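# Move a glass graduated cylinder from cart to bench

## Task

Pick a graduated cylinder off the cart's upper tray and leave it upright on the work surface of the shelved bench, standing there by itself after the gripper has let go and pulled away. Every other cylinder must also still be upright at the end. No cylinder may tip over or reach the floor. Because they are glass, none may drop more than a few centimetres or be struck hard, since that breaks it. The robot must not fall over or finish leaning.

## Robot and tools

Robot: a Hello Robot Stretch 4 with a single arm. It has an omni-wheel base, a lift that moves up and down a mast, an arm that telescopes straight ahead, a wrist with yaw, pitch and roll joints, and a two-finger gripper. It stands roughly 1.6 m tall, and no part of the base rim is more than 0.23 m from the base origin. It carries four cameras: head_camera (420x560), head_left_camera and head_right_camera (fisheye, 420x672) and wrist_camera (616x392). Loose objects may occasionally be bumped by an outside force.

Frames: the base frame has its origin on the floor below the base centre, with x forward, y to the left and z up. hand_pose is reported in this frame and refers to the point halfway between the fingers, 0.015 m back from the tips. When all wrist joints are at zero, the hand axes line up with the base axes. The reported hand position may be slightly wrong. The odometry frame is wherever the base frame was when the scene began.

execute_actions: the argument "actions" is a list containing one action or nothing. An empty list only returns state and images. "cameras" is an optional list using head_camera, head_left_camera, head_right_camera, wrist_camera or "all". Leaving it out, or passing null, returns every camera; [] returns none. An unknown name rejects the whole call.

An action may hold "base", "joints" or both, plus optional "pace" and "contact_limits". Alternatively it holds only {"end_of_arm": "enable_torque"}. The motions in one action start together and can finish at different times.

"base" takes one relative command, measured from the base position in the most recent reported state:
- translate_m: metres straight ahead, -2 to 2, positive forward.
- strafe_m: metres sideways without turning, -2 to 2, positive left.
- rotate_rad: radians turned in place, -3.2 to 3.2, positive counter-clockwise seen from above.

"joints" is one object keyed by joint name, and every value is an absolute target:
- lift_m 0 to 1.2 m.
- arm_m 0 to 0.55 m of extension.
- wrist_yaw_rad -1.134 to 4.276. 0 points forward, positive turns left, 3.14 is folded back, and above 3.4 the arm may get in the way.
- wrist_pitch_rad -1.117 to 4.259. 0 is level and 1.57 points straight down.
- wrist_roll_rad -1.117 to 4.259. At 0 the fingers are level, and positive turns clockwise as seen from behind the gripper.
- gripper_m 0 to 0.08, the gap between the fingers.

A joint target outside its range is clamped and the result reports it. Any other bad value or unknown key rejects the call, and nothing moves. A joint or base left out of an action may keep pushing toward its previous target. To unfold the wrist at the start, send lift_m 0.4 and wrist_yaw_rad 0 together. No action runs longer than 15 s.

"pace" is "slow", "default", "fast" or "max". The base's top linear speed at these settings is 0.1, 0.3, 0.4 or 0.6 m/s, and its top turn rate is 1, 2, 3 or 4 rad/s. With the lift above 0.2 these are reduced further, down to 0.3 m/s and 1 rad/s at a lift height of 1.2.

"contact_limits" is {"arm_m": value} with a value from 0 (gentlest) to 0.75 (firmest). The default is 0.5.

wait: {"seconds": 0 to 10}. It commands nothing and returns the same output as an empty action.

zoom_image: {"camera": name, "region": [x0, y0, x1, y1]} in pixels of that camera's latest full image, with the origin at the top left. The region can be at most 504x504.

finished_scene: {"scene": current scene number}. It ends the scene permanently once the last command has been held, and its reply says whether the task succeeded. If you reply without any tool call, the remaining work ends. After a stop is reported, any later moving, wait or finish calls in that same reply are skipped.

Result lines:
- base_status and joint_status: "done" means the target was reached (for the base, that the wheels turned the full amount, even if they slipped). "off_target" means it came to rest short and may still be pushing. "contact_stop_at_<key>" means it hit something. "limit_stop_at_<name>" means a built-in limit intervened. "time_out" and "torque_fault" are also possible. After a stop the old target is dropped.
- on_its_own: what happened without being commanded. "held at" gives a joint's held target. It also reports slack parts, effort outside its rest range (a sign of pushing or carrying a load) and changes in tilt.
- lidar_m: 12 distances in 30-degree sectors, starting straight ahead and going counter-clockwise (4th is left, 7th behind, 10th right). "-" means nothing was seen, or something closer than 0.25 m. Glass, thin legs and the area behind the robot may be missed.
- wrist_depth_mm: a 7x7 grid of depths from the top left, 100 to 2000 mm. Clear objects such as these glass cylinders do not appear, but the robot's own body does.
- base_odometry: based only on wheel counts. If turned_by_wheels and turned_by_imu differ by more than about 0.1 rad, the robot probably slipped or bumped something.
- base_tilt: degrees forward and right, with an offset of up to about 1.5.
- motor_effort: percent of maximum, with the peak in brackets. For wheel_0, wheel_1 and wheel_2, positive means turning right.
- pictures: the camera names, in the same order as the images.

Gripping: to hold an object, command a gap narrower than the object. While holding, the gripper reading stays above the command and "off_target" appears; a thin or light grip can still show "done". If gripper effort stays more than about 50 away from zero, or a wrist motor strains fully (for example when the gripper is pushed into something), that motor faults and goes limp. Send {"end_of_arm": "enable_torque"} to bring it back.

Hazards to avoid:
- Knocking or dropping the glass cylinders.
- Releasing a cylinder from high above the surface.
- Pushing firmly against furniture.
- Driving or turning with more than 1 kg held while arm_m is above 0.2, especially at fast paces.
- Pulling or pushing with the gripper held high.
- Rolling the wrist while it is pitched up, which causes own-body stops.

Above 6 degrees of lean, limit_stop_at_tilt makes the lift, arm and wheels go slack. Finish by opening the gripper and moving it away, so the cylinder stands without support.

Each tool is called after ">>>" as name(argument=value, ...) on one line, values as JSON.

## Session

>>> execute_actions(actions=[])

Scene clock: 0.00 s.
base_odometry: x=+0.000 y=+0.000 heading=+0.000 (m, m, rad; odometry frame)
turned_by_wheels: +0.000 (rad since the last result)
turned_by_imu: +0.000 (rad since the last result)
base_tilt: forward=+0.1 right=-0.5 (deg)
lidar_m: 1.79 1.82 1.98 1.14 1.15 1.41 1.72 1.68 2.21 1.93 1.58 2.41
base_status: not commanded
joint_positions: lift_m=+0.274 arm_m=-0.001 wrist_yaw_rad=+3.146 wrist_pitch_rad=-0.010 wrist_roll_rad=-0.014 gripper_m=+0.040
joint_status: not commanded
motor_effort: lift_m=+18 arm_m=+0 wrist_yaw_rad=-1 wrist_pitch_rad=-8 wrist_roll_rad=+0 gripper_m=-1 wheel_0=+0 wheel_1=+0 wheel_2=+0 (%)
hand_pose: x=-0.0434 y=+0.0865 z=+0.4547 quat_wxyz=(-0.002, +0.005, -0.007, +1.000) (m; base frame)
wrist_depth_mm: - 139 268 - - - 1921 / - 119 147 - - - 1661 / - 117 146 - - - 1336 / - 131 181 - - - 1336 / 201 - - - - - 1336 / 220 1756 1756 1708 1618 1576 1336 / 220 1205 106 1138 125 - 1078
pictures: head_camera, head_left_camera, head_right_camera, wrist_camera
Images, in order (width x height): head_camera 420x560, head_left_camera 420x672, head_right_camera 420x672, wrist_camera 616x392.

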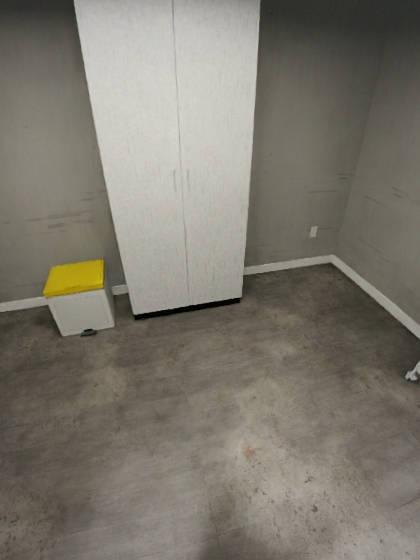

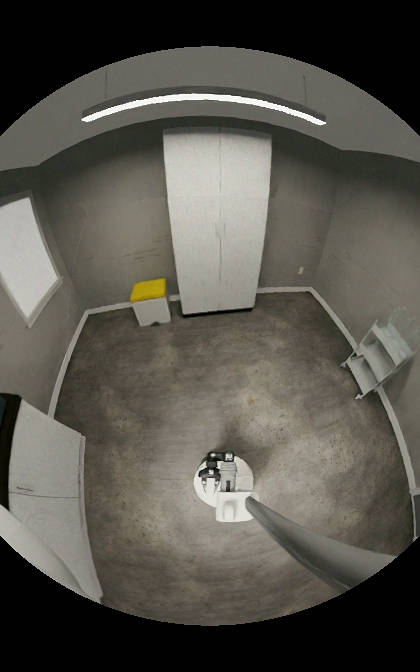

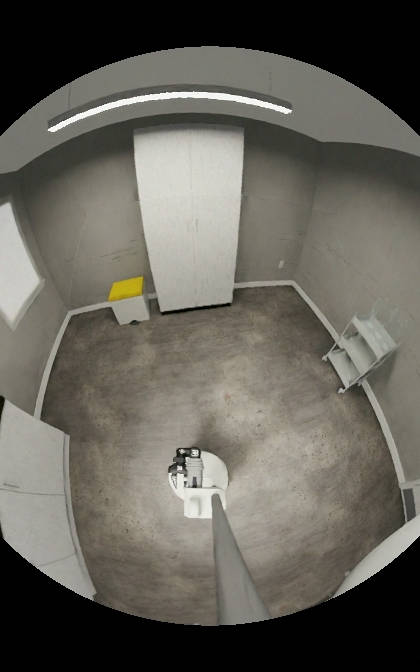

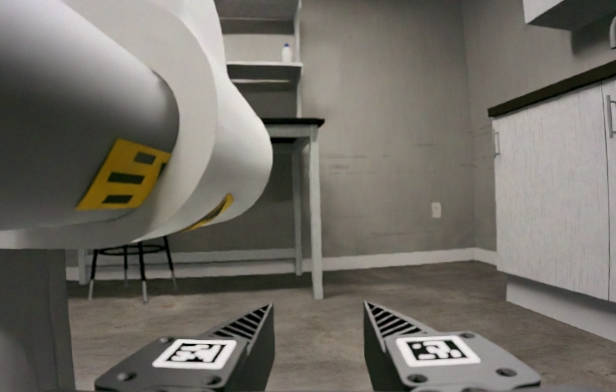

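Cart at right-front, bench behind.

>>> execute_actions(actions=[{"base":{"rotate_rad":-1.0},"joints":{"lift_m":0.6,"wrist_yaw_rad":0,"gripper_m":0.08}}], cameras=["head_camera","wrist_camera"])

>>> execute_actions(actions=[{"base":{"translate_m":0.7}}], cameras=["head_camera","wrist_camera"])

Scene clock: 4.37 s.
base_odometry: x=+0.000 y=+0.000 heading=-1.000 (m, m, rad; odometry frame)
turned_by_wheels: -1.000 (rad since the last result)
turned_by_imu: -1.013 (rad since the last result)
base_tilt: forward=+0.0 right=-0.6 (deg)
lidar_m: 1.57 2.46 1.78 1.81 1.92 1.14 1.16 1.49 1.68 1.70 2.15 1.97
base_status: done
joint_positions: lift_m=+0.600 arm_m=-0.001 wrist_yaw_rad=+0.000 wrist_pitch_rad=-0.010 wrist_roll_rad=-0.014 gripper_m=+0.080
joint_status: all done
motor_effort: lift_m=+22(24) arm_m=+0(0) wrist_yaw_rad=-2(9) wrist_pitch_rad=-8(8) wrist_roll_rad=+0(0) gripper_m=+1(1) wheel_0=+2(3) wheel_1=+1(5) wheel_2=+1(4) (%)
hand_pose: x=+0.3823 y=-0.0874 z=+0.7801 quat_wxyz=(+1.000, -0.007, -0.005, +0.000) (m; base frame)
wrist_depth_mm: - - - 1808 1661 1537 1430 / - - - 1921 1708 1499 1464 / - - - 1863 1708 1537 1430 / - - - 1808 1708 1576 1464 / - - - 1863 1708 1537 1464 / - - - 1708 1618 1537 1430 / - - 145 1661 1464 - -
pictures: head_camera, wrist_camera
camera_calibration (this result's frames):
wrist_camera: T_world_to_cam=[[0.0130918, -0.999819, -0.0138212, -0.0811192], [0.0109336, 0.0139647, -0.999843, 0.836262], [0.999855, 0.0129386, 0.0111145, -0.240648], [0, 0, 0, 1]] pos_world=[0.232531, -0.089669, 0.837684]
Images, in order (width x height): head_camera 420x560, wrist_camera 616x392.

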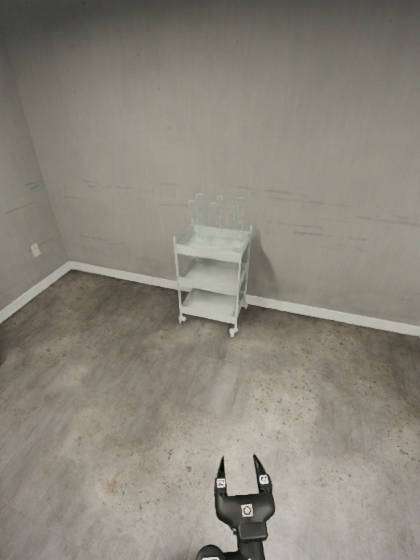

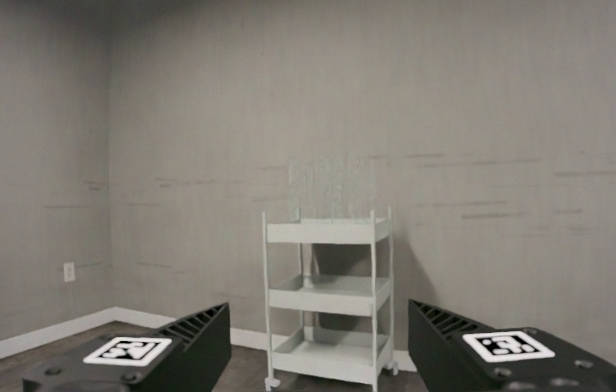

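Scene clock: 8.17 s.
base_odometry: x=+0.378 y=-0.589 heading=-1.000 (m, m, rad; odometry frame)
turned_by_wheels: +0.000 (rad since the last result)
turned_by_imu: +0.001 (rad since the last result)
base_tilt: forward=+0.2 right=-0.6 (deg)
lidar_m: 0.90 1.67 1.52 1.55 1.93 1.79 1.85 2.17 1.92 1.95 1.45 0.87
base_status: done
joint_positions: lift_m=+0.600 arm_m=-0.001 wrist_yaw_rad=+0.000 wrist_pitch_rad=-0.010 wrist_roll_rad=-0.014 gripper_m=+0.080
joint_status: not commanded
motor_effort: lift_m=+21(22) arm_m=+0(1) wrist_yaw_rad=-1(1) wrist_pitch_rad=-8(8) wrist_roll_rad=+0(0) gripper_m=+1(1) wheel_0=+1(4) wheel_1=+1(5) wheel_2=+0(11) (%)
hand_pose: x=+0.3823 y=-0.0874 z=+0.7801 quat_wxyz=(+1.000, -0.007, -0.005, +0.000) (m; base frame)
wrist_depth_mm: 1708 1499 1336 1182 1078 946 904 / 1808 1464 1308 1160 1098 991 904 / 1756 1499 1308 1182 1060 976 917 / 1708 1576 1336 1160 1060 976 917 / 1756 1499 1281 741 741 960 917 / 1708 1537 1281 1138 976 960 904 / - - 145 946 878 - -
pictures: head_camera, wrist_camera
camera_calibration (this result's frames):
wrist_camera: T_world_to_cam=[[0.01283, -0.999822, -0.0138212, -0.0810741], [0.0109372, 0.0139619, -0.999843, 0.836307], [0.999858, 0.0126768, 0.0111143, -0.240649], [0, 0, 0, 1]] pos_world=[0.232508, -0.0896855, 0.83773]
Images, in order (width x height): head_camera 420x560, wrist_camera 616x392.

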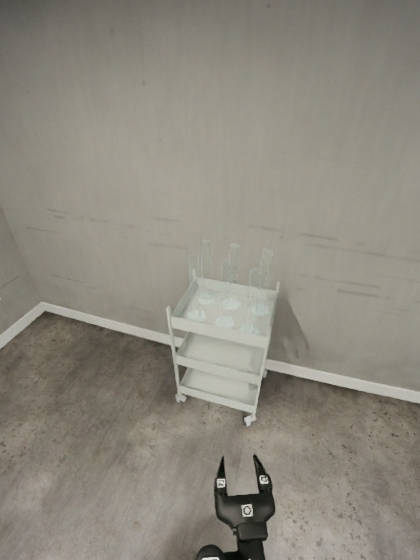

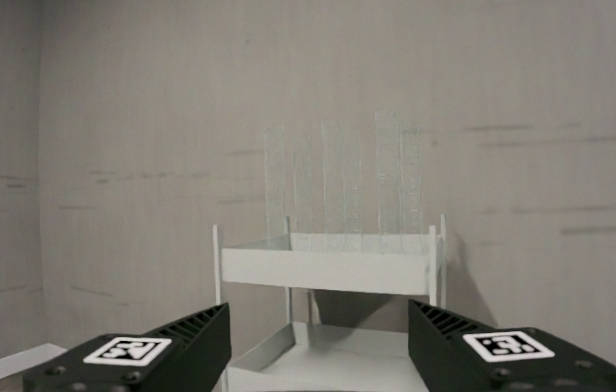

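>>> zoom_image(camera="head_camera", region=[150, 220, 300, 370])

>>> zoom_image(camera="wrist_camera", region=[200, 80, 480, 320])

Region (150, 220, 300, 370) of head_camera's 420x560 image, scaled by 3.360, with more detail than that image has.

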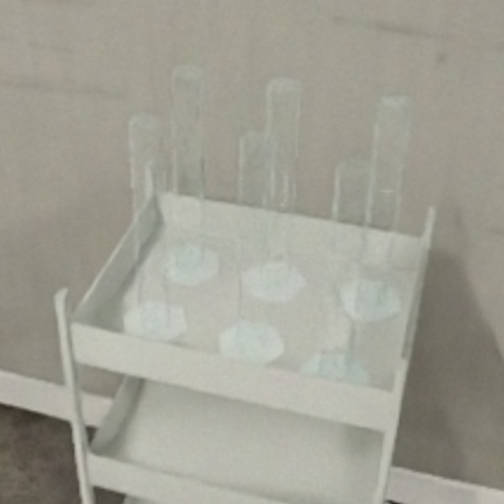

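Region (200, 80, 480, 320) of wrist_camera's 616x392 image, scaled by 1.800; it fills the top 432 rows of this view, and the rest is white.

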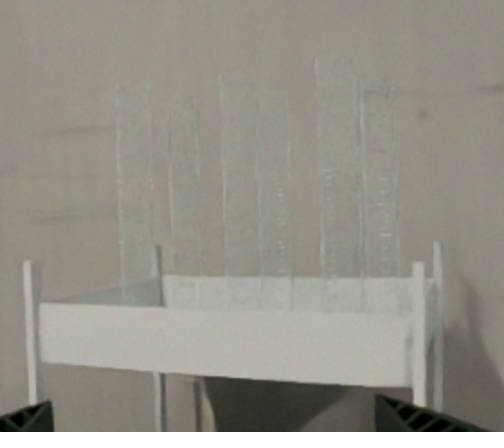

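>>> execute_actions(actions=[{"base":{"strafe_m":0.06},"joints":{"lift_m":0.68}}], cameras=[])

>>> execute_actions(actions=[{"base":{"translate_m":0.3}}], cameras=["head_camera","wrist_camera"])

Scene clock: 9.80 s.
base_odometry: x=+0.429 y=-0.556 heading=-1.000 (m, m, rad; odometry frame)
turned_by_wheels: +0.000 (rad since the last result)
turned_by_imu: +0.000 (rad since the last result)
base_tilt: forward=+0.2 right=-0.6 (deg)
lidar_m: 0.91 1.67 1.47 1.50 1.88 1.76 1.81 2.24 1.97 1.98 1.48 0.91
base_status: done
joint_positions: lift_m=+0.680 arm_m=-0.001 wrist_yaw_rad=+0.000 wrist_pitch_rad=-0.010 wrist_roll_rad=-0.014 gripper_m=+0.080
joint_status: all done
motor_effort: lift_m=+22(23) arm_m=+0(0) wrist_yaw_rad=-1(1) wrist_pitch_rad=-7(8) wrist_roll_rad=-2(2) gripper_m=+1(1) wheel_0=+2(10) wheel_1=+0(6) wheel_2=-1(4) (%)
hand_pose: x=+0.3823 y=-0.0874 z=+0.8601 quat_wxyz=(+1.000, -0.007, -0.005, +0.000) (m; base frame)
wrist_depth_mm: 1708 1499 1366 1229 1078 976 917 / 1756 1499 1366 1205 1078 991 931 / 1708 1499 1397 1182 1098 991 931 / 1756 1618 1366 1229 1098 1008 931 / 1708 1537 1336 1160 1078 991 917 / 1808 1576 1281 768 676 960 917 / - - 145 1098 1008 - -
pictures: none
No camera images: the call's "cameras" was empty. Leave "cameras" out to get every camera's image.

Scene clock: 12.27 s.
base_odometry: x=+0.591 y=-0.809 heading=-1.000 (m, m, rad; odometry frame)
turned_by_wheels: +0.000 (rad since the last result)
turned_by_imu: +0.000 (rad since the last result)
base_tilt: forward=+0.2 right=-0.7 (deg)
lidar_m: 0.63 1.33 1.47 1.38 1.72 2.05 2.10 2.32 2.09 1.79 1.15 0.63
base_status: done
joint_positions: lift_m=+0.680 arm_m=-0.001 wrist_yaw_rad=+0.000 wrist_pitch_rad=-0.010 wrist_roll_rad=-0.014 gripper_m=+0.080
joint_status: not commanded
motor_effort: lift_m=+22(22) arm_m=+0(0) wrist_yaw_rad=-1(0) wrist_pitch_rad=-7(7) wrist_roll_rad=-1(1) gripper_m=+1(1) wheel_0=-1(4) wheel_1=-1(3) wheel_2=+0(13) (%)
hand_pose: x=+0.3823 y=-0.0874 z=+0.8601 quat_wxyz=(+1.000, -0.007, -0.005, +0.000) (m; base frame)
wrist_depth_mm: 1308 1160 1008 904 809 732 683 / 1336 1160 1008 891 809 750 699 / 1281 1138 1008 891 798 741 683 / 1366 1138 1025 917 809 741 683 / 1336 1138 1042 917 831 732 691 / 1308 1182 960 759 723 640 676 / - - 145 442 397 - -
pictures: head_camera, wrist_camera
camera_calibration (this result's frames):
wrist_camera: T_world_to_cam=[[0.0128388, -0.999822, -0.013821, -0.0799706], [0.0109371, 0.0139618, -0.999843, 0.916261], [0.999858, 0.0126856, 0.0111144, -0.241537], [0, 0, 0, 1]] pos_world=[0.232509, -0.0896849, 0.917696]
Images, in order (width x height): head_camera 420x560, wrist_camera 616x392.

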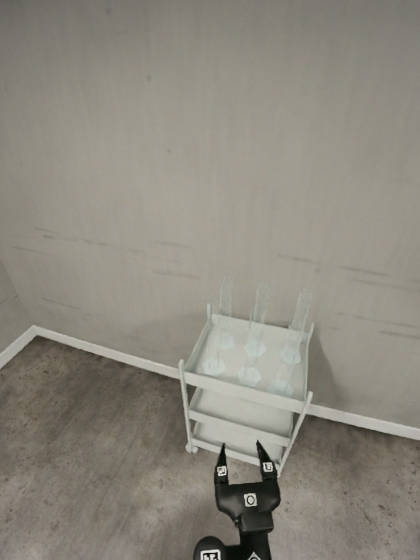

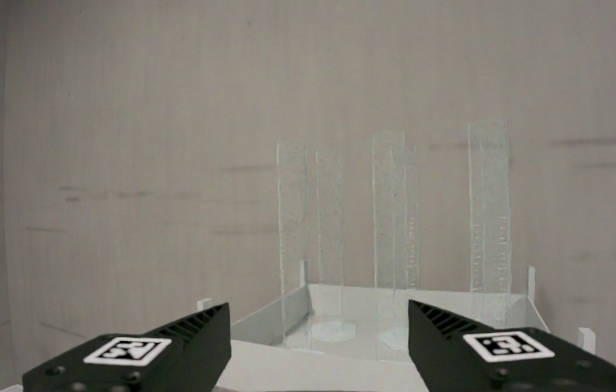

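>>> execute_actions(actions=[{"base":{"strafe_m":0.025},"joints":{"arm_m":0.15}}], cameras=["head_camera","wrist_camera"])

Scene clock: 13.90 s.
base_odometry: x=+0.612 y=-0.795 heading=-1.000 (m, m, rad; odometry frame)
turned_by_wheels: +0.000 (rad since the last result)
turned_by_imu: +0.000 (rad since the last result)
base_tilt: forward=+0.0 right=-0.5 (deg)
lidar_m: 0.62 1.35 1.38 1.34 1.69 2.05 2.09 2.38 2.12 1.83 1.18 0.63
base_status: done
joint_positions: lift_m=+0.680 arm_m=+0.149 wrist_yaw_rad=+0.000 wrist_pitch_rad=-0.010 wrist_roll_rad=-0.014 gripper_m=+0.080
joint_status: all done
motor_effort: lift_m=+22(22) arm_m=+7(7) wrist_yaw_rad=-1(0) wrist_pitch_rad=-8(8) wrist_roll_rad=-1(1) gripper_m=+1(1) wheel_0=+1(10) wheel_1=+0(7) wheel_2=+0(2) (%)
hand_pose: x=+0.5324 y=-0.0874 z=+0.8601 quat_wxyz=(+1.000, -0.007, -0.005, +0.000) (m; base frame)
wrist_depth_mm: 1098 976 854 759 683 621 585 / 1138 976 842 750 691 627 574 / 1098 960 842 759 699 627 580 / 1098 946 842 759 691 634 585 / 1138 976 842 759 691 621 580 / 1138 991 831 750 597 609 574 / - - 145 525 496 - -
pictures: head_camera, wrist_camera
camera_calibration (this result's frames):
wrist_camera: T_world_to_cam=[[0.0129402, -0.999821, -0.0138208, -0.0819296], [0.0109614, 0.013963, -0.999842, 0.914612], [0.999856, 0.0127867, 0.0111401, -0.391586], [0, 0, 0, 1]] pos_world=[0.382565, -0.0896786, 0.917698]
Images, in order (width x height): head_camera 420x560, wrist_camera 616x392.

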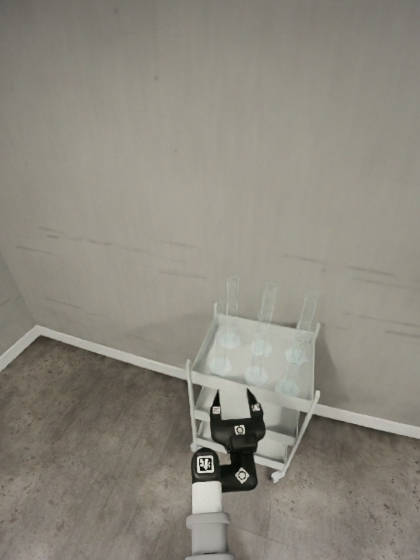

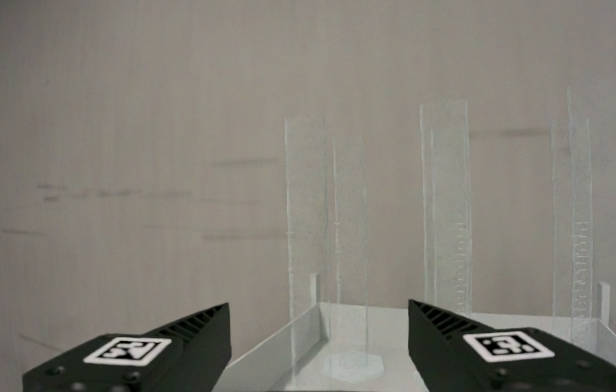

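>>> execute_actions(actions=[{"joints":{"arm_m":0.285},"pace":"slow"}], cameras=["head_camera","wrist_camera"])

Scene clock: 16.97 s.
base_odometry: x=+0.612 y=-0.795 heading=-1.000 (m, m, rad; odometry frame)
turned_by_wheels: +0.000 (rad since the last result)
turned_by_imu: +0.000 (rad since the last result)
base_tilt: forward=+0.1 right=-0.7 (deg)
lidar_m: 0.65 1.35 1.39 1.36 1.71 2.06 2.08 2.32 2.11 1.80 1.17 0.63
base_status: not commanded
joint_positions: lift_m=+0.680 arm_m=+0.284 wrist_yaw_rad=+0.000 wrist_pitch_rad=-0.010 wrist_roll_rad=-0.014 gripper_m=+0.080
joint_status: all done
motor_effort: lift_m=+22(22) arm_m=+7(7) wrist_yaw_rad=-1(1) wrist_pitch_rad=-8(8) wrist_roll_rad=-1(1) gripper_m=+1(1) wheel_0=+2(1) wheel_1=+0(0) wheel_2=+0(0) (%)
hand_pose: x=+0.6673 y=-0.0874 z=+0.8601 quat_wxyz=(+1.000, -0.007, -0.005, +0.000) (m; base frame)
wrist_depth_mm: 904 788 691 621 554 508 473 / 917 788 707 621 559 508 477 / 917 798 707 621 564 512 477 / 917 798 691 634 569 517 480 / 917 788 699 621 569 508 477 / 917 788 676 627 564 500 480 / - - 145 488 466 - -
pictures: head_camera, wrist_camera
camera_calibration (this result's frames):
wrist_camera: T_world_to_cam=[[0.012827, -0.999822, -0.013821, -0.0836244], [0.010963, 0.0139619, -0.999842, 0.913132], [0.999858, 0.0126735, 0.0111401, -0.526521], [0, 0, 0, 1]] pos_world=[0.517508, -0.0896857, 0.917698]
Images, in order (width x height): head_camera 420x560, wrist_camera 616x392.

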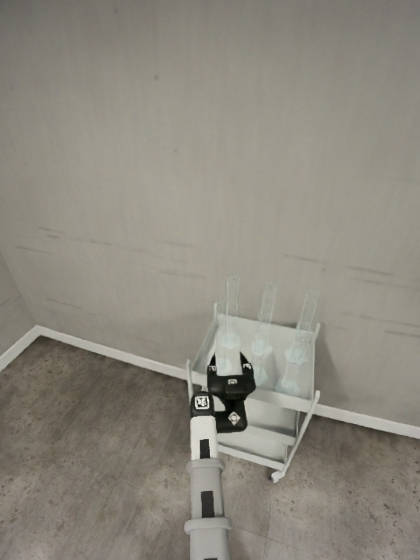

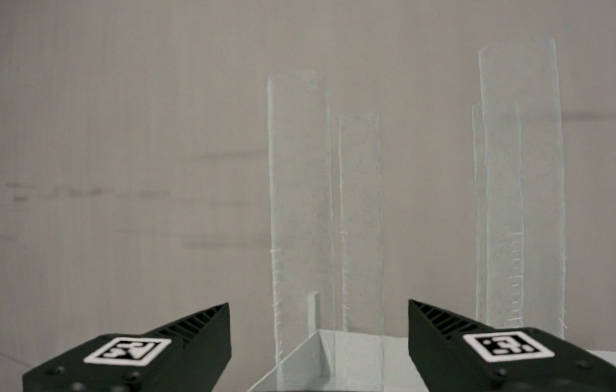

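>>> zoom_image(camera="wrist_camera", region=[200, 40, 440, 392])

>>> zoom_image(camera="head_camera", region=[180, 270, 330, 420])

Region (200, 40, 440, 392) of wrist_camera's 616x392 image, scaled by 1.432; it fills the left 344 columns of this view, and the rest is white.

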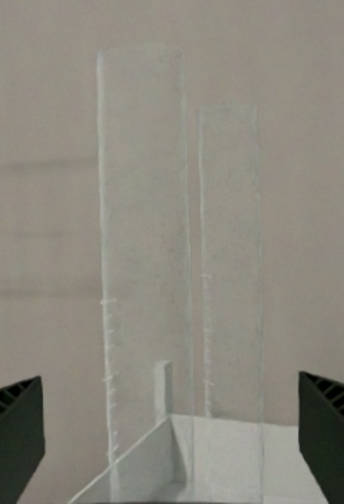

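Region (180, 270, 330, 420) of head_camera's 420x560 image, scaled by 3.360, with more detail than that image has.

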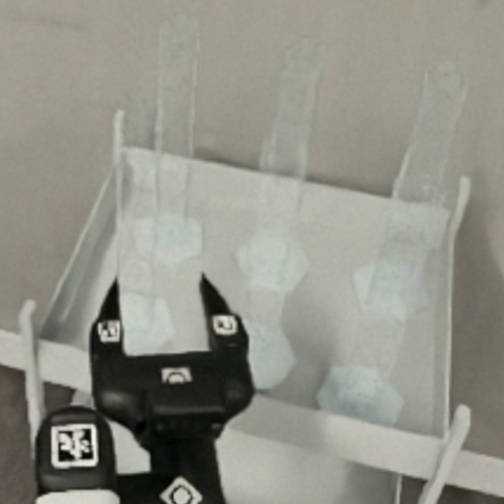

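>>> execute_actions(actions=[{"base":{"strafe_m":0.008},"joints":{"arm_m":0.33},"pace":"slow"}], cameras=["head_camera","wrist_camera"])

>>> zoom_image(camera="head_camera", region=[180, 270, 330, 420])

Scene clock: 28.23 s.
base_odometry: x=+0.619 y=-0.791 heading=-1.000 (m, m, rad; odometry frame)
turned_by_wheels: +0.000 (rad since the last result)
turned_by_imu: +0.000 (rad since the last result)
base_tilt: forward=+0.1 right=-0.6 (deg)
lidar_m: 0.63 1.38 1.40 1.35 1.68 2.07 2.06 2.34 2.11 1.80 1.16 0.61
base_status: done
joint_positions: lift_m=+0.680 arm_m=+0.329 wrist_yaw_rad=+0.000 wrist_pitch_rad=-0.010 wrist_roll_rad=-0.014 gripper_m=+0.080
joint_status: all done
motor_effort: lift_m=+22(22) arm_m=+7(7) wrist_yaw_rad=-2(1) wrist_pitch_rad=-8(7) wrist_roll_rad=+0(1) gripper_m=+1(2) wheel_0=+0(3) wheel_1=+0(4) wheel_2=+0(2) (%)
hand_pose: x=+0.7123 y=-0.0874 z=+0.8601 quat_wxyz=(+1.000, -0.007, -0.005, +0.000) (m; base frame)
wrist_depth_mm: 854 741 647 580 525 473 445 / 866 741 647 580 525 473 445 / 878 741 647 585 530 477 445 / 866 732 654 580 530 484 442 / 854 750 647 591 530 480 442 / 854 759 634 580 535 469 445 / - - 145 564 424 - -
pictures: head_camera, wrist_camera
camera_calibration (this result's frames):
wrist_camera: T_world_to_cam=[[0.0128165, -0.999822, -0.0138209, -0.0841963], [0.0109632, 0.0139617, -0.999842, 0.912639], [0.999858, 0.0126629, 0.0111402, -0.571513], [0, 0, 0, 1]] pos_world=[0.562505, -0.0896863, 0.917698]
Images, in order (width x height): head_camera 420x560, wrist_camera 616x392.

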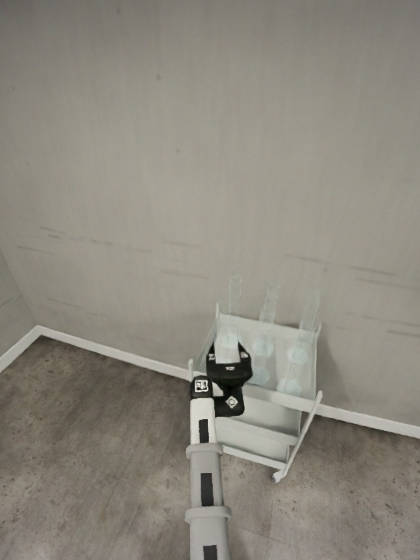

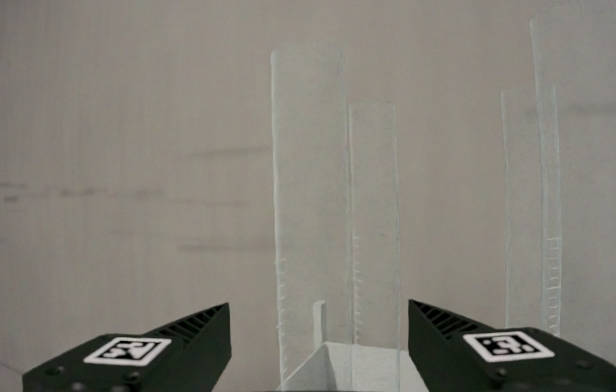

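Region (180, 270, 330, 420) of head_camera's 420x560 image, scaled by 3.360, with more detail than that image has.

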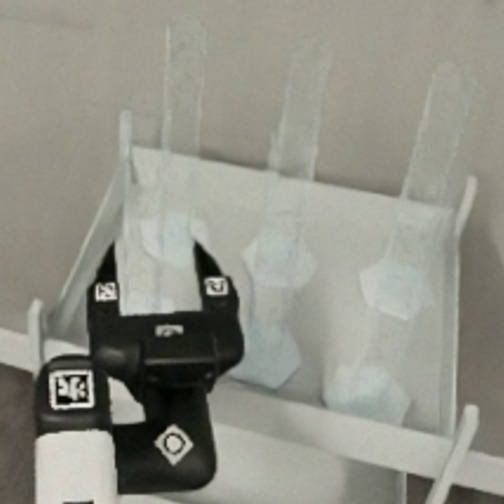

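>>> execute_actions(actions=[{"joints":{"arm_m":0.355},"pace":"slow"}], cameras=["wrist_camera"])

>>> execute_actions(actions=[{"joints":{"gripper_m":0.02},"pace":"slow"}], cameras=["wrist_camera"])

Scene clock: 29.73 s.
base_odometry: x=+0.619 y=-0.791 heading=-1.000 (m, m, rad; odometry frame)
turned_by_wheels: +0.000 (rad since the last result)
turned_by_imu: +0.000 (rad since the last result)
base_tilt: forward=+0.1 right=-0.6 (deg)
lidar_m: 0.66 1.35 1.38 1.33 1.69 2.06 2.08 2.37 2.10 1.81 1.20 0.63
base_status: not commanded
joint_positions: lift_m=+0.680 arm_m=+0.354 wrist_yaw_rad=+0.000 wrist_pitch_rad=-0.010 wrist_roll_rad=-0.014 gripper_m=+0.080
joint_status: all done
motor_effort: lift_m=+22(22) arm_m=+7(7) wrist_yaw_rad=-1(1) wrist_pitch_rad=-8(8) wrist_roll_rad=-2(1) gripper_m=+1(1) wheel_0=-1(1) wheel_1=+0(0) wheel_2=+0(0) (%)
hand_pose: x=+0.7373 y=-0.0874 z=+0.8601 quat_wxyz=(+1.000, -0.007, -0.005, +0.000) (m; base frame)
wrist_depth_mm: 809 699 621 554 500 455 427 / 820 715 621 559 504 455 424 / 798 715 621 559 500 455 427 / 820 707 627 554 504 459 427 / 809 707 627 564 504 459 430 / 842 715 603 559 508 449 430 / - - 145 554 402 - -
pictures: wrist_camera
camera_calibration (this result's frames):
wrist_camera: T_world_to_cam=[[0.0128142, -0.999822, -0.0138209, -0.0845157], [0.0109632, 0.0139617, -0.999842, 0.912365], [0.999858, 0.0126607, 0.0111402, -0.596515], [0, 0, 0, 1]] pos_world=[0.587511, -0.0896865, 0.917698]
Images, in order (width x height): wrist_camera 616x392.

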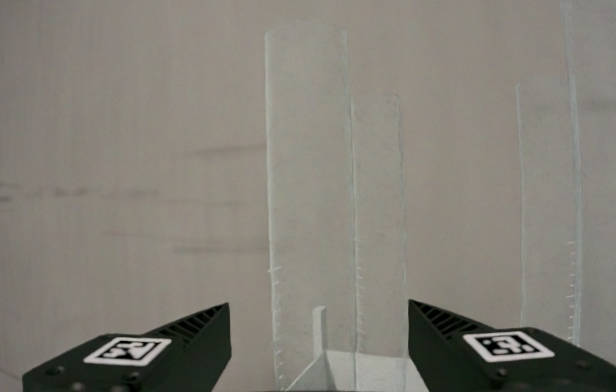

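Scene clock: 31.53 s.
base_odometry: x=+0.619 y=-0.791 heading=-1.000 (m, m, rad; odometry frame)
turned_by_wheels: +0.000 (rad since the last result)
turned_by_imu: +0.000 (rad since the last result)
base_tilt: forward=+0.0 right=-0.5 (deg)
lidar_m: 0.65 1.35 1.37 1.35 1.68 2.06 2.07 2.36 2.12 1.79 1.16 0.63
base_status: not commanded
joint_positions: lift_m=+0.680 arm_m=+0.354 wrist_yaw_rad=+0.000 wrist_pitch_rad=-0.010 wrist_roll_rad=-0.014 gripper_m=+0.020
joint_status: all done
motor_effort: lift_m=+22(22) arm_m=+7(7) wrist_yaw_rad=-1(1) wrist_pitch_rad=-7(7) wrist_roll_rad=-2(1) gripper_m=-3(6) wheel_0=-1(1) wheel_1=+0(0) wheel_2=+0(0) (%)
hand_pose: x=+0.7373 y=-0.0874 z=+0.8601 quat_wxyz=(+1.000, -0.007, -0.005, +0.000) (m; base frame)
wrist_depth_mm: 798 715 621 554 500 455 421 / 820 715 615 559 504 459 421 / 820 715 627 559 500 462 424 / 809 707 615 559 508 462 427 / 820 715 627 559 504 462 427 / 820 715 634 539 496 459 430 / 831 741 - 384 - 449 430
pictures: wrist_camera
camera_calibration (this result's frames):
wrist_camera: T_world_to_cam=[[0.0128143, -0.999822, -0.0138206, -0.0845159], [0.0109632, 0.0139614, -0.999842, 0.912365], [0.999858, 0.0126608, 0.0111401, -0.596515], [0, 0, 0, 1]] pos_world=[0.587511, -0.0896865, 0.917698]
Images, in order (width x height): wrist_camera 616x392.

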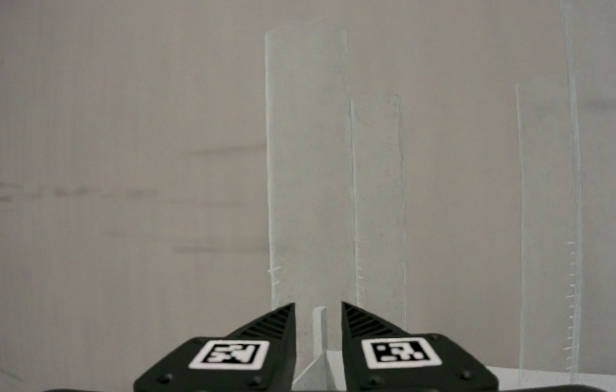

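>>> execute_actions(actions=[{"joints":{"gripper_m":0.08}}], cameras=[])

>>> execute_actions(actions=[{"joints":{"arm_m":0.39},"pace":"slow"}], cameras=["wrist_camera"])

>>> execute_actions(actions=[{"joints":{"gripper_m":0.02},"pace":"slow"}], cameras=["wrist_camera"])

Scene clock: 32.97 s.
base_odometry: x=+0.619 y=-0.791 heading=-1.000 (m, m, rad; odometry frame)
turned_by_wheels: +0.000 (rad since the last result)
turned_by_imu: +0.000 (rad since the last result)
base_tilt: forward=+0.0 right=-0.6 (deg)
lidar_m: 0.66 1.36 1.37 1.35 1.70 2.06 2.09 2.37 2.10 1.80 1.17 0.65
base_status: not commanded
joint_positions: lift_m=+0.680 arm_m=+0.354 wrist_yaw_rad=+0.000 wrist_pitch_rad=-0.010 wrist_roll_rad=-0.014 gripper_m=+0.080
joint_status: all done
motor_effort: lift_m=+22(22) arm_m=+7(7) wrist_yaw_rad=-1(1) wrist_pitch_rad=-8(8) wrist_roll_rad=+0(1) gripper_m=+1(0) wheel_0=-1(1) wheel_1=+0(0) wheel_2=+0(0) (%)
hand_pose: x=+0.7373 y=-0.0874 z=+0.8601 quat_wxyz=(+1.000, -0.007, -0.005, +0.000) (m; base frame)
wrist_depth_mm: 820 699 621 554 500 452 427 / 831 699 621 559 504 452 427 / 809 707 627 554 504 455 424 / 820 707 627 554 504 462 424 / 831 715 621 559 504 459 430 / 820 723 597 559 508 445 427 / - - 145 554 404 - -
pictures: none
No camera images: the call's "cameras" was empty. Leave "cameras" out to get every camera's image.

Scene clock: 34.43 s.
base_odometry: x=+0.619 y=-0.791 heading=-1.000 (m, m, rad; odometry frame)
turned_by_wheels: +0.000 (rad since the last result)
turned_by_imu: +0.000 (rad since the last result)
base_tilt: forward=+0.2 right=-0.7 (deg)
lidar_m: 0.64 1.35 1.36 1.34 1.72 2.08 2.09 2.36 2.12 1.83 1.15 0.63
base_status: not commanded
joint_positions: lift_m=+0.680 arm_m=+0.389 wrist_yaw_rad=+0.000 wrist_pitch_rad=-0.010 wrist_roll_rad=-0.014 gripper_m=+0.080
joint_status: all done
motor_effort: lift_m=+22(22) arm_m=+7(7) wrist_yaw_rad=-1(1) wrist_pitch_rad=-7(8) wrist_roll_rad=+0(1) gripper_m=+1(2) wheel_0=-1(1) wheel_1=+0(0) wheel_2=+0(0) (%)
hand_pose: x=+0.7723 y=-0.0874 z=+0.8601 quat_wxyz=(+1.000, -0.007, -0.005, +0.000) (m; base frame)
wrist_depth_mm: 750 661 580 512 469 427 402 / 759 668 585 521 466 430 397 / 768 661 574 525 473 427 399 / 759 661 585 521 477 433 402 / 768 668 580 521 477 433 404 / 778 661 574 517 477 415 399 / - - 145 521 382 - -
pictures: wrist_camera
camera_calibration (this result's frames):
wrist_camera: T_world_to_cam=[[0.0128096, -0.999822, -0.0138204, -0.0849619], [0.0109633, 0.0139611, -0.999842, 0.911981], [0.999858, 0.012656, 0.0111401, -0.631506], [0, 0, 0, 1]] pos_world=[0.622506, -0.0896867, 0.917698]
Images, in order (width x height): wrist_camera 616x392.

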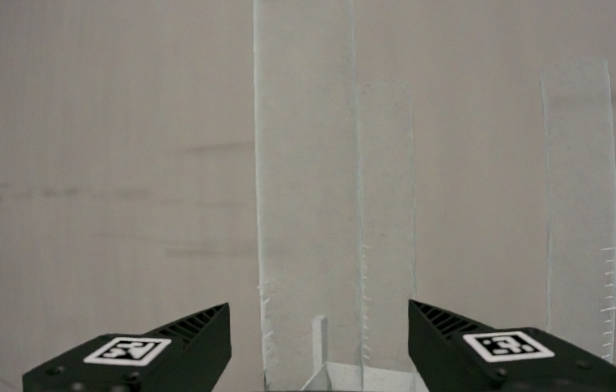

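Scene clock: 36.07 s.
base_odometry: x=+0.619 y=-0.791 heading=-1.000 (m, m, rad; odometry frame)
turned_by_wheels: +0.000 (rad since the last result)
turned_by_imu: +0.000 (rad since the last result)
base_tilt: forward=+0.1 right=-0.7 (deg)
lidar_m: 0.66 1.37 1.37 1.36 1.68 2.06 2.09 2.37 2.11 1.83 1.19 0.64
base_status: not commanded
joint_positions: lift_m=+0.680 arm_m=+0.389 wrist_yaw_rad=+0.001 wrist_pitch_rad=-0.010 wrist_roll_rad=-0.014 gripper_m=+0.041
joint_status: gripper_m off_target (ended at +0.041, target +0.020)
on_its_own: gripper_m is held at +0.036, not at your +0.020, by its contact guard: the fingers met something
motor_effort: lift_m=+22(22) arm_m=+7(7) wrist_yaw_rad=-2(3) wrist_pitch_rad=-7(8) wrist_roll_rad=-2(0) gripper_m=-35(38) wheel_0=-1(1) wheel_1=+1(0) wheel_2=+0(0) (%)
hand_pose: x=+0.7724 y=-0.0873 z=+0.8601 quat_wxyz=(+1.000, -0.007, -0.005, +0.000) (m; base frame)
wrist_depth_mm: 768 661 585 521 473 427 397 / 759 661 585 525 469 427 402 / 768 661 580 525 469 433 404 / 768 668 580 521 477 430 399 / 778 661 580 521 473 430 402 / 788 676 591 525 459 433 402 / 759 699 107 521 131 - 402
pictures: wrist_camera
camera_calibration (this result's frames):
wrist_camera: T_world_to_cam=[[0.0133139, -0.999816, -0.0138215, -0.0852433], [0.0110919, 0.0139696, -0.999841, 0.911908], [0.99985, 0.0131585, 0.0112758, -0.631625], [0, 0, 0, 1]] pos_world=[0.622551, -0.0896553, 0.917707]
Images, in order (width x height): wrist_camera 616x392.

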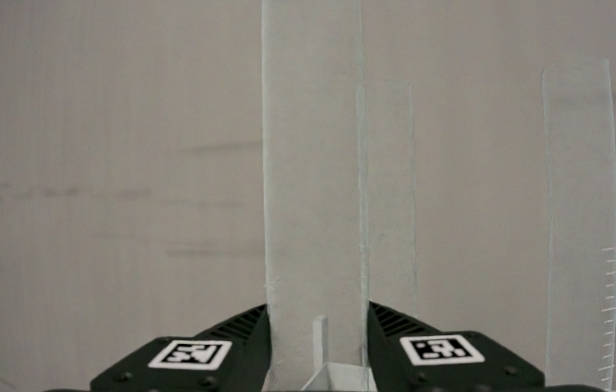

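>>> execute_actions(actions=[{"joints":{"lift_m":0.83},"pace":"slow"}], cameras=[])

>>> execute_actions(actions=[{"joints":{"arm_m":0.0}}], cameras=[])

>>> execute_actions(actions=[{"base":{"rotate_rad":-2.2},"joints":{"lift_m":1.0},"pace":"slow"}], cameras=["head_camera","head_left_camera"])

Scene clock: 38.27 s.
base_odometry: x=+0.619 y=-0.791 heading=-1.000 (m, m, rad; odometry frame)
turned_by_wheels: +0.000 (rad since the last result)
turned_by_imu: +0.000 (rad since the last result)
base_tilt: forward=+0.1 right=-0.6 (deg)
lidar_m: 0.63 1.35 1.35 1.35 1.69 2.06 2.09 2.35 2.12 1.83 1.16 0.62
base_status: not commanded
joint_positions: lift_m=+0.830 arm_m=+0.389 wrist_yaw_rad=+0.000 wrist_pitch_rad=-0.009 wrist_roll_rad=-0.014 gripper_m=+0.041
joint_status: all done
on_its_own: gripper_m is held at +0.036, not at your +0.020, by its contact guard: the fingers met something
motor_effort: lift_m=+23(23) arm_m=+7(7) wrist_yaw_rad=-2(2) wrist_pitch_rad=-13(13) wrist_roll_rad=-1(0) gripper_m=-35(35) wheel_0=-1(1) wheel_1=+0(0) wheel_2=+0(0) (%)
hand_pose: x=+0.7723 y=-0.0874 z=+1.0096 quat_wxyz=(+1.000, -0.007, -0.004, +0.000) (m; base frame)
wrist_depth_mm: 750 676 585 517 466 421 397 / 768 668 580 525 469 430 399 / 768 668 580 521 473 430 399 / 768 654 580 521 469 430 397 / 768 661 580 521 469 424 399 / 759 668 585 525 462 430 402 / 778 707 107 525 131 - 399
pictures: none
No camera images: the call's "cameras" was empty. Leave "cameras" out to get every camera's image.

Scene clock: 40.53 s.
base_odometry: x=+0.619 y=-0.791 heading=-1.000 (m, m, rad; odometry frame)
turned_by_wheels: +0.000 (rad since the last result)
turned_by_imu: +0.000 (rad since the last result)
base_tilt: forward=-0.1 right=-0.6 (deg)
lidar_m: 0.37 1.37 1.39 1.37 1.68 2.04 2.06 2.37 2.13 1.80 1.19 0.61
base_status: not commanded
joint_positions: lift_m=+0.830 arm_m=+0.001 wrist_yaw_rad=+0.000 wrist_pitch_rad=-0.008 wrist_roll_rad=-0.014 gripper_m=+0.041
joint_status: all done
on_its_own: gripper_m is held at +0.036, not at your +0.020, by its contact guard: the fingers met something
motor_effort: lift_m=+23(23) arm_m=-7(7) wrist_yaw_rad=-1(1) wrist_pitch_rad=-13(13) wrist_roll_rad=-2(0) gripper_m=-35(35) wheel_0=-1(1) wheel_1=+0(0) wheel_2=+0(0) (%)
hand_pose: x=+0.3848 y=-0.0875 z=+1.0096 quat_wxyz=(+1.000, -0.007, -0.004, +0.000) (m; base frame)
wrist_depth_mm: 1366 1160 1008 931 820 750 691 / 1336 1182 1025 904 820 750 691 / 1308 1182 1025 917 820 750 691 / 1366 1182 1008 904 820 759 699 / 1366 1160 1008 917 820 759 691 / 1366 1182 1008 917 809 750 691 / 1397 1205 107 878 131 - 691
pictures: none
No camera images: the call's "cameras" was empty. Leave "cameras" out to get every camera's image.

Scene clock: 44.03 s.
base_odometry: x=+0.619 y=-0.791 heading=+3.084 (m, m, rad; odometry frame)
turned_by_wheels: -2.200 (rad since the last result)
turned_by_imu: -2.229 (rad since the last result)
base_tilt: forward=+0.0 right=-0.7 (deg)
lidar_m: 0.35 2.10 1.24 0.63 0.64 1.25 1.80 1.35 1.57 2.68 2.05 2.37
base_status: done
joint_positions: lift_m=+1.000 arm_m=+0.001 wrist_yaw_rad=+0.000 wrist_pitch_rad=-0.008 wrist_roll_rad=-0.014 gripper_m=+0.041
joint_status: all done
on_its_own: gripper_m is held at +0.036, not at your +0.020, by its contact guard: the fingers met something
motor_effort: lift_m=+23(24) arm_m=-7(7) wrist_yaw_rad=-1(2) wrist_pitch_rad=-13(13) wrist_roll_rad=-1(1) gripper_m=-35(36) wheel_0=+1(9) wheel_1=+2(4) wheel_2=+0(7) (%)
hand_pose: x=+0.3848 y=-0.0874 z=+1.1796 quat_wxyz=(+1.000, -0.007, -0.004, +0.000) (m; base frame)
wrist_depth_mm: - - - - - - - / - - - - - - - / - - - - - - - / - - - - - - - / - - - - - - - / - - - - - - - / - - 107 - 131 - -
pictures: head_camera, head_left_camera
Images, in order (width x height): head_camera 420x560, head_left_camera 420x672.

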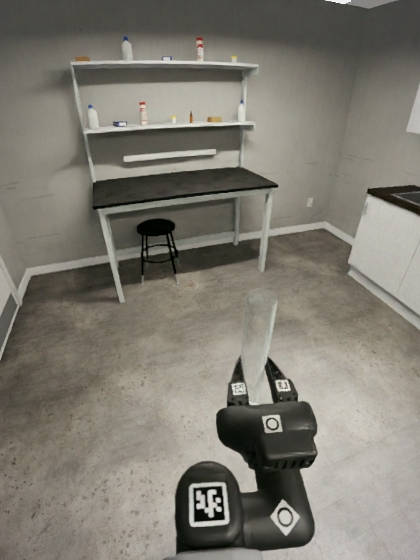

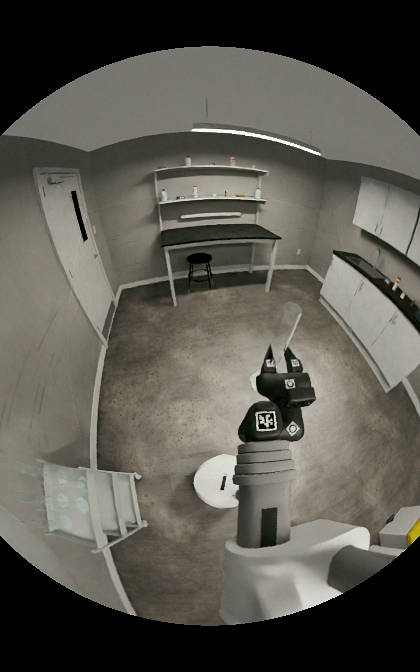

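>>> execute_actions(actions=[{"base":{"translate_m":1.3}}], cameras=["head_camera","wrist_camera"])

Scene clock: 49.90 s.
base_odometry: x=-0.679 y=-0.716 heading=+3.084 (m, m, rad; odometry frame)
turned_by_wheels: +0.000 (rad since the last result)
turned_by_imu: +0.000 (rad since the last result)
base_tilt: forward=+0.1 right=-0.7 (deg)
lidar_m: 0.34 0.83 0.97 1.39 1.40 1.47 2.61 2.60 2.00 1.72 1.70 1.02
base_status: done
joint_positions: lift_m=+1.000 arm_m=+0.001 wrist_yaw_rad=+0.000 wrist_pitch_rad=-0.008 wrist_roll_rad=-0.014 gripper_m=+0.041
joint_status: not commanded
on_its_own: gripper_m is held at +0.036, not at your +0.020, by its contact guard: the fingers met something
motor_effort: lift_m=+22(23) arm_m=-7(7) wrist_yaw_rad=-1(1) wrist_pitch_rad=-13(13) wrist_roll_rad=+0(1) gripper_m=-35(35) wheel_0=-1(4) wheel_1=+1(3) wheel_2=+2(6) (%)
hand_pose: x=+0.3848 y=-0.0874 z=+1.1796 quat_wxyz=(+1.000, -0.007, -0.004, +0.000) (m; base frame)
wrist_depth_mm: 1182 1205 1255 1308 1464 1708 1863 / 1308 1397 1430 1537 1576 1661 1808 / 1182 1336 1430 1537 1537 1708 1808 / 1281 1430 1464 1537 1661 1661 1808 / 1336 1336 1397 1464 1537 1808 1863 / 1042 1078 1060 1042 1025 976 1808 / 715 732 107 732 131 - 1397
pictures: head_camera, wrist_camera
camera_calibration (this result's frames):
wrist_camera: T_world_to_cam=[[0.0129122, -0.999821, -0.0138399, -0.0755704], [0.00903721, 0.0139571, -0.999862, 1.2365], [0.999876, 0.0127854, 0.00921581, -0.245329], [0, 0, 0, 1]] pos_world=[0.2351, -0.0896783, 1.23754]
Images, in order (width x height): head_camera 420x560, wrist_camera 616x392.

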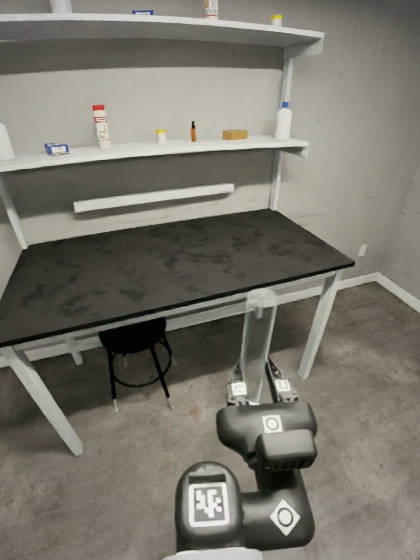

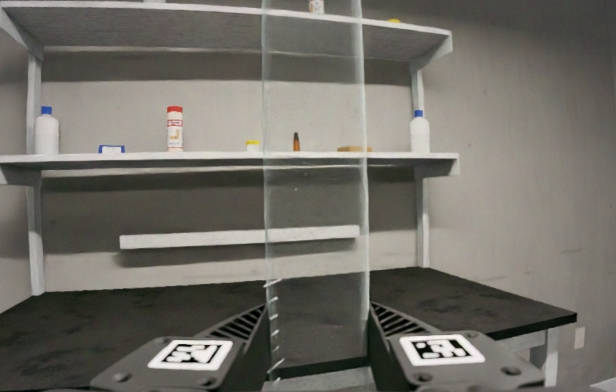

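>>> execute_actions(actions=[{"base":{"translate_m":0.4},"joints":{"arm_m":0.32}}], cameras=["head_camera"])

>>> execute_actions(actions=[{"joints":{"lift_m":0.93},"pace":"slow"}], cameras=["head_camera", "head_left_camera"])

Scene clock: 52.93 s.
base_odometry: x=-1.078 y=-0.693 heading=+3.084 (m, m, rad; odometry frame)
turned_by_wheels: +0.000 (rad since the last result)
turned_by_imu: +0.000 (rad since the last result)
base_tilt: forward=+0.3 right=-0.6 (deg)
lidar_m: 0.46 0.46 0.55 1.46 1.50 1.77 2.25 3.00 1.89 1.62 1.02 0.56
base_status: done
joint_positions: lift_m=+1.000 arm_m=+0.319 wrist_yaw_rad=+0.000 wrist_pitch_rad=-0.008 wrist_roll_rad=-0.014 gripper_m=+0.041
joint_status: all done
on_its_own: gripper_m is held at +0.036, not at your +0.020, by its contact guard: the fingers met something
motor_effort: lift_m=+22(22) arm_m=+6(8) wrist_yaw_rad=-2(1) wrist_pitch_rad=-13(14) wrist_roll_rad=+0(1) gripper_m=-35(35) wheel_0=+1(8) wheel_1=+0(5) wheel_2=+1(7) (%)
hand_pose: x=+0.7024 y=-0.0874 z=+1.1796 quat_wxyz=(+1.000, -0.007, -0.004, +0.000) (m; base frame)
wrist_depth_mm: 699 723 759 798 842 878 960 / 424 459 484 496 831 668 946 / 676 707 750 788 842 809 699 / 691 732 768 809 842 878 946 / 683 707 759 788 866 878 931 / 691 715 741 809 831 878 960 / 691 707 107 683 131 - 661
pictures: head_camera
Images, in order (width x height): head_camera 420x560.

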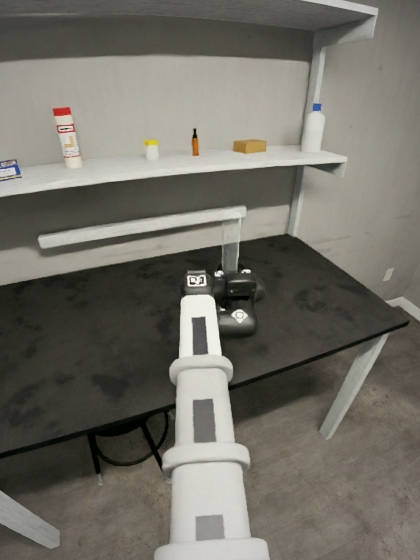

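Scene clock: 54.40 s.
base_odometry: x=-1.078 y=-0.693 heading=+3.084 (m, m, rad; odometry frame)
turned_by_wheels: +0.000 (rad since the last result)
turned_by_imu: +0.000 (rad since the last result)
base_tilt: forward=+0.1 right=-0.5 (deg)
lidar_m: 0.46 0.46 0.55 1.49 1.46 1.76 2.21 3.00 1.90 1.61 0.99 0.57
base_status: not commanded
joint_positions: lift_m=+0.930 arm_m=+0.319 wrist_yaw_rad=+0.000 wrist_pitch_rad=-0.011 wrist_roll_rad=-0.014 gripper_m=+0.041
joint_status: all done
on_its_own: gripper_m is held at +0.036, not at your +0.020, by its contact guard: the fingers met something
motor_effort: lift_m=+13(21) arm_m=+7(7) wrist_yaw_rad=-1(1) wrist_pitch_rad=-4(13) wrist_roll_rad=-1(0) gripper_m=-36(35) wheel_0=+1(1) wheel_1=+0(0) wheel_2=+1(1) (%)
hand_pose: x=+0.7024 y=-0.0874 z=+1.1111 quat_wxyz=(+1.000, -0.007, -0.006, +0.000) (m; base frame)
wrist_depth_mm: 382 410 442 539 842 820 960 / 539 564 585 603 621 615 647 / 683 732 759 798 854 878 960 / 683 723 759 798 854 891 946 / 676 715 691 798 854 866 946 / 683 723 741 788 788 778 831 / 569 580 107 539 131 - 521
pictures: head_camera, head_left_camera
Images, in order (width x height): head_camera 420x560, head_left_camera 420x672.

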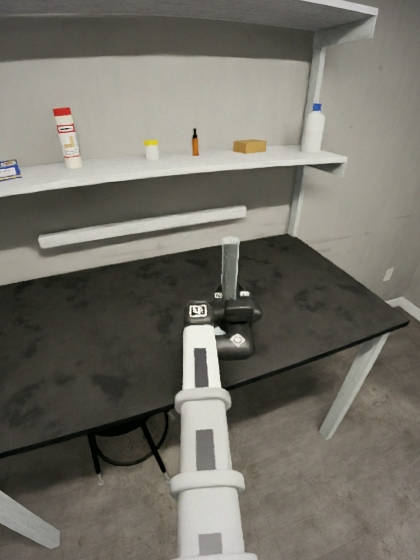

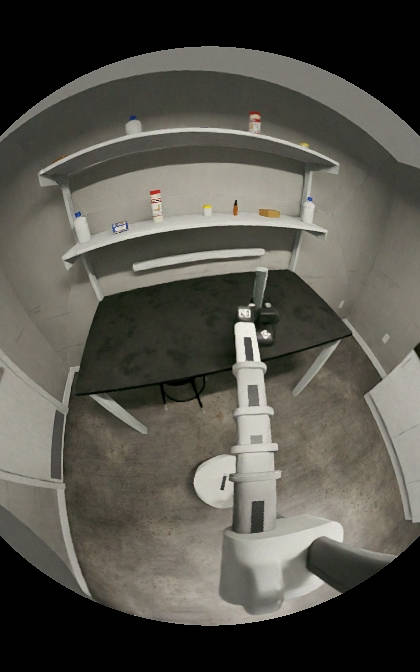

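Already touching down (efforts dropped). Release.

>>> execute_actions(actions=[{"joints":{"gripper_m":0.08},"pace":"slow"}], cameras=[])

>>> execute_actions(actions=[{"joints":{"arm_m":0.0}}], cameras=["head_camera"])

>>> finished_scene(scene=1)

Scene clock: 56.00 s.
base_odometry: x=-1.078 y=-0.693 heading=+3.084 (m, m, rad; odometry frame)
turned_by_wheels: +0.000 (rad since the last result)
turned_by_imu: +0.000 (rad since the last result)
base_tilt: forward=+0.1 right=-0.6 (deg)
lidar_m: 0.47 0.46 0.54 1.48 1.47 1.75 2.21 3.00 1.88 1.61 1.02 0.55
base_status: not commanded
joint_positions: lift_m=+0.930 arm_m=+0.319 wrist_yaw_rad=+0.000 wrist_pitch_rad=-0.011 wrist_roll_rad=-0.014 gripper_m=+0.080
joint_status: all done
motor_effort: lift_m=+13(13) arm_m=+7(7) wrist_yaw_rad=-2(1) wrist_pitch_rad=-6(7) wrist_roll_rad=-1(0) gripper_m=+1(33) wheel_0=+1(1) wheel_1=+0(0) wheel_2=+1(1) (%)
hand_pose: x=+0.7024 y=-0.0874 z=+1.1109 quat_wxyz=(+1.000, -0.007, -0.005, +0.000) (m; base frame)
wrist_depth_mm: 389 410 442 473 842 831 960 / 544 564 597 621 627 615 627 / 683 715 759 798 866 878 960 / 691 715 750 809 831 891 960 / 668 707 707 788 842 878 976 / 683 723 741 788 798 750 960 / - - 145 559 492 - -
pictures: none
No camera images: the call's "cameras" was empty. Leave "cameras" out to get every camera's image.

Scene clock: 58.07 s.
base_odometry: x=-1.078 y=-0.693 heading=+3.084 (m, m, rad; odometry frame)
turned_by_wheels: +0.000 (rad since the last result)
turned_by_imu: +0.000 (rad since the last result)
base_tilt: forward=+0.1 right=-0.6 (deg)
lidar_m: 0.47 0.48 0.56 1.48 1.46 1.73 2.22 2.97 1.87 1.61 1.00 0.57
base_status: not commanded
joint_positions: lift_m=+0.930 arm_m=+0.001 wrist_yaw_rad=+0.000 wrist_pitch_rad=-0.010 wrist_roll_rad=-0.014 gripper_m=+0.080
joint_status: all done
motor_effort: lift_m=+14(13) arm_m=-7(7) wrist_yaw_rad=+0(2) wrist_pitch_rad=-8(7) wrist_roll_rad=-1(0) gripper_m=+1(2) wheel_0=+1(1) wheel_1=-1(0) wheel_2=+1(1) (%)
hand_pose: x=+0.3848 y=-0.0874 z=+1.1108 quat_wxyz=(+1.000, -0.007, -0.005, +0.000) (m; base frame)
wrist_depth_mm: 960 1008 1078 1118 1205 1281 1366 / 960 842 1042 1098 1182 1255 1336 / 931 1008 1042 1098 1182 1118 1308 / 960 1008 1042 1118 1182 1255 1336 / 960 1008 1060 1098 1182 1255 1336 / 831 842 842 831 820 768 723 / - - 145 564 496 - -
pictures: head_camera
Images, in order (width x height): head_camera 420x560.

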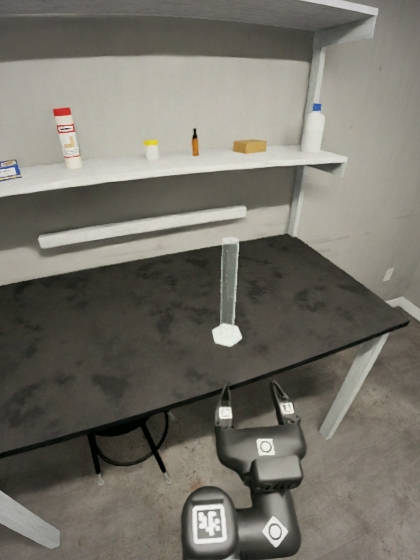

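The scene is finished: the task was done.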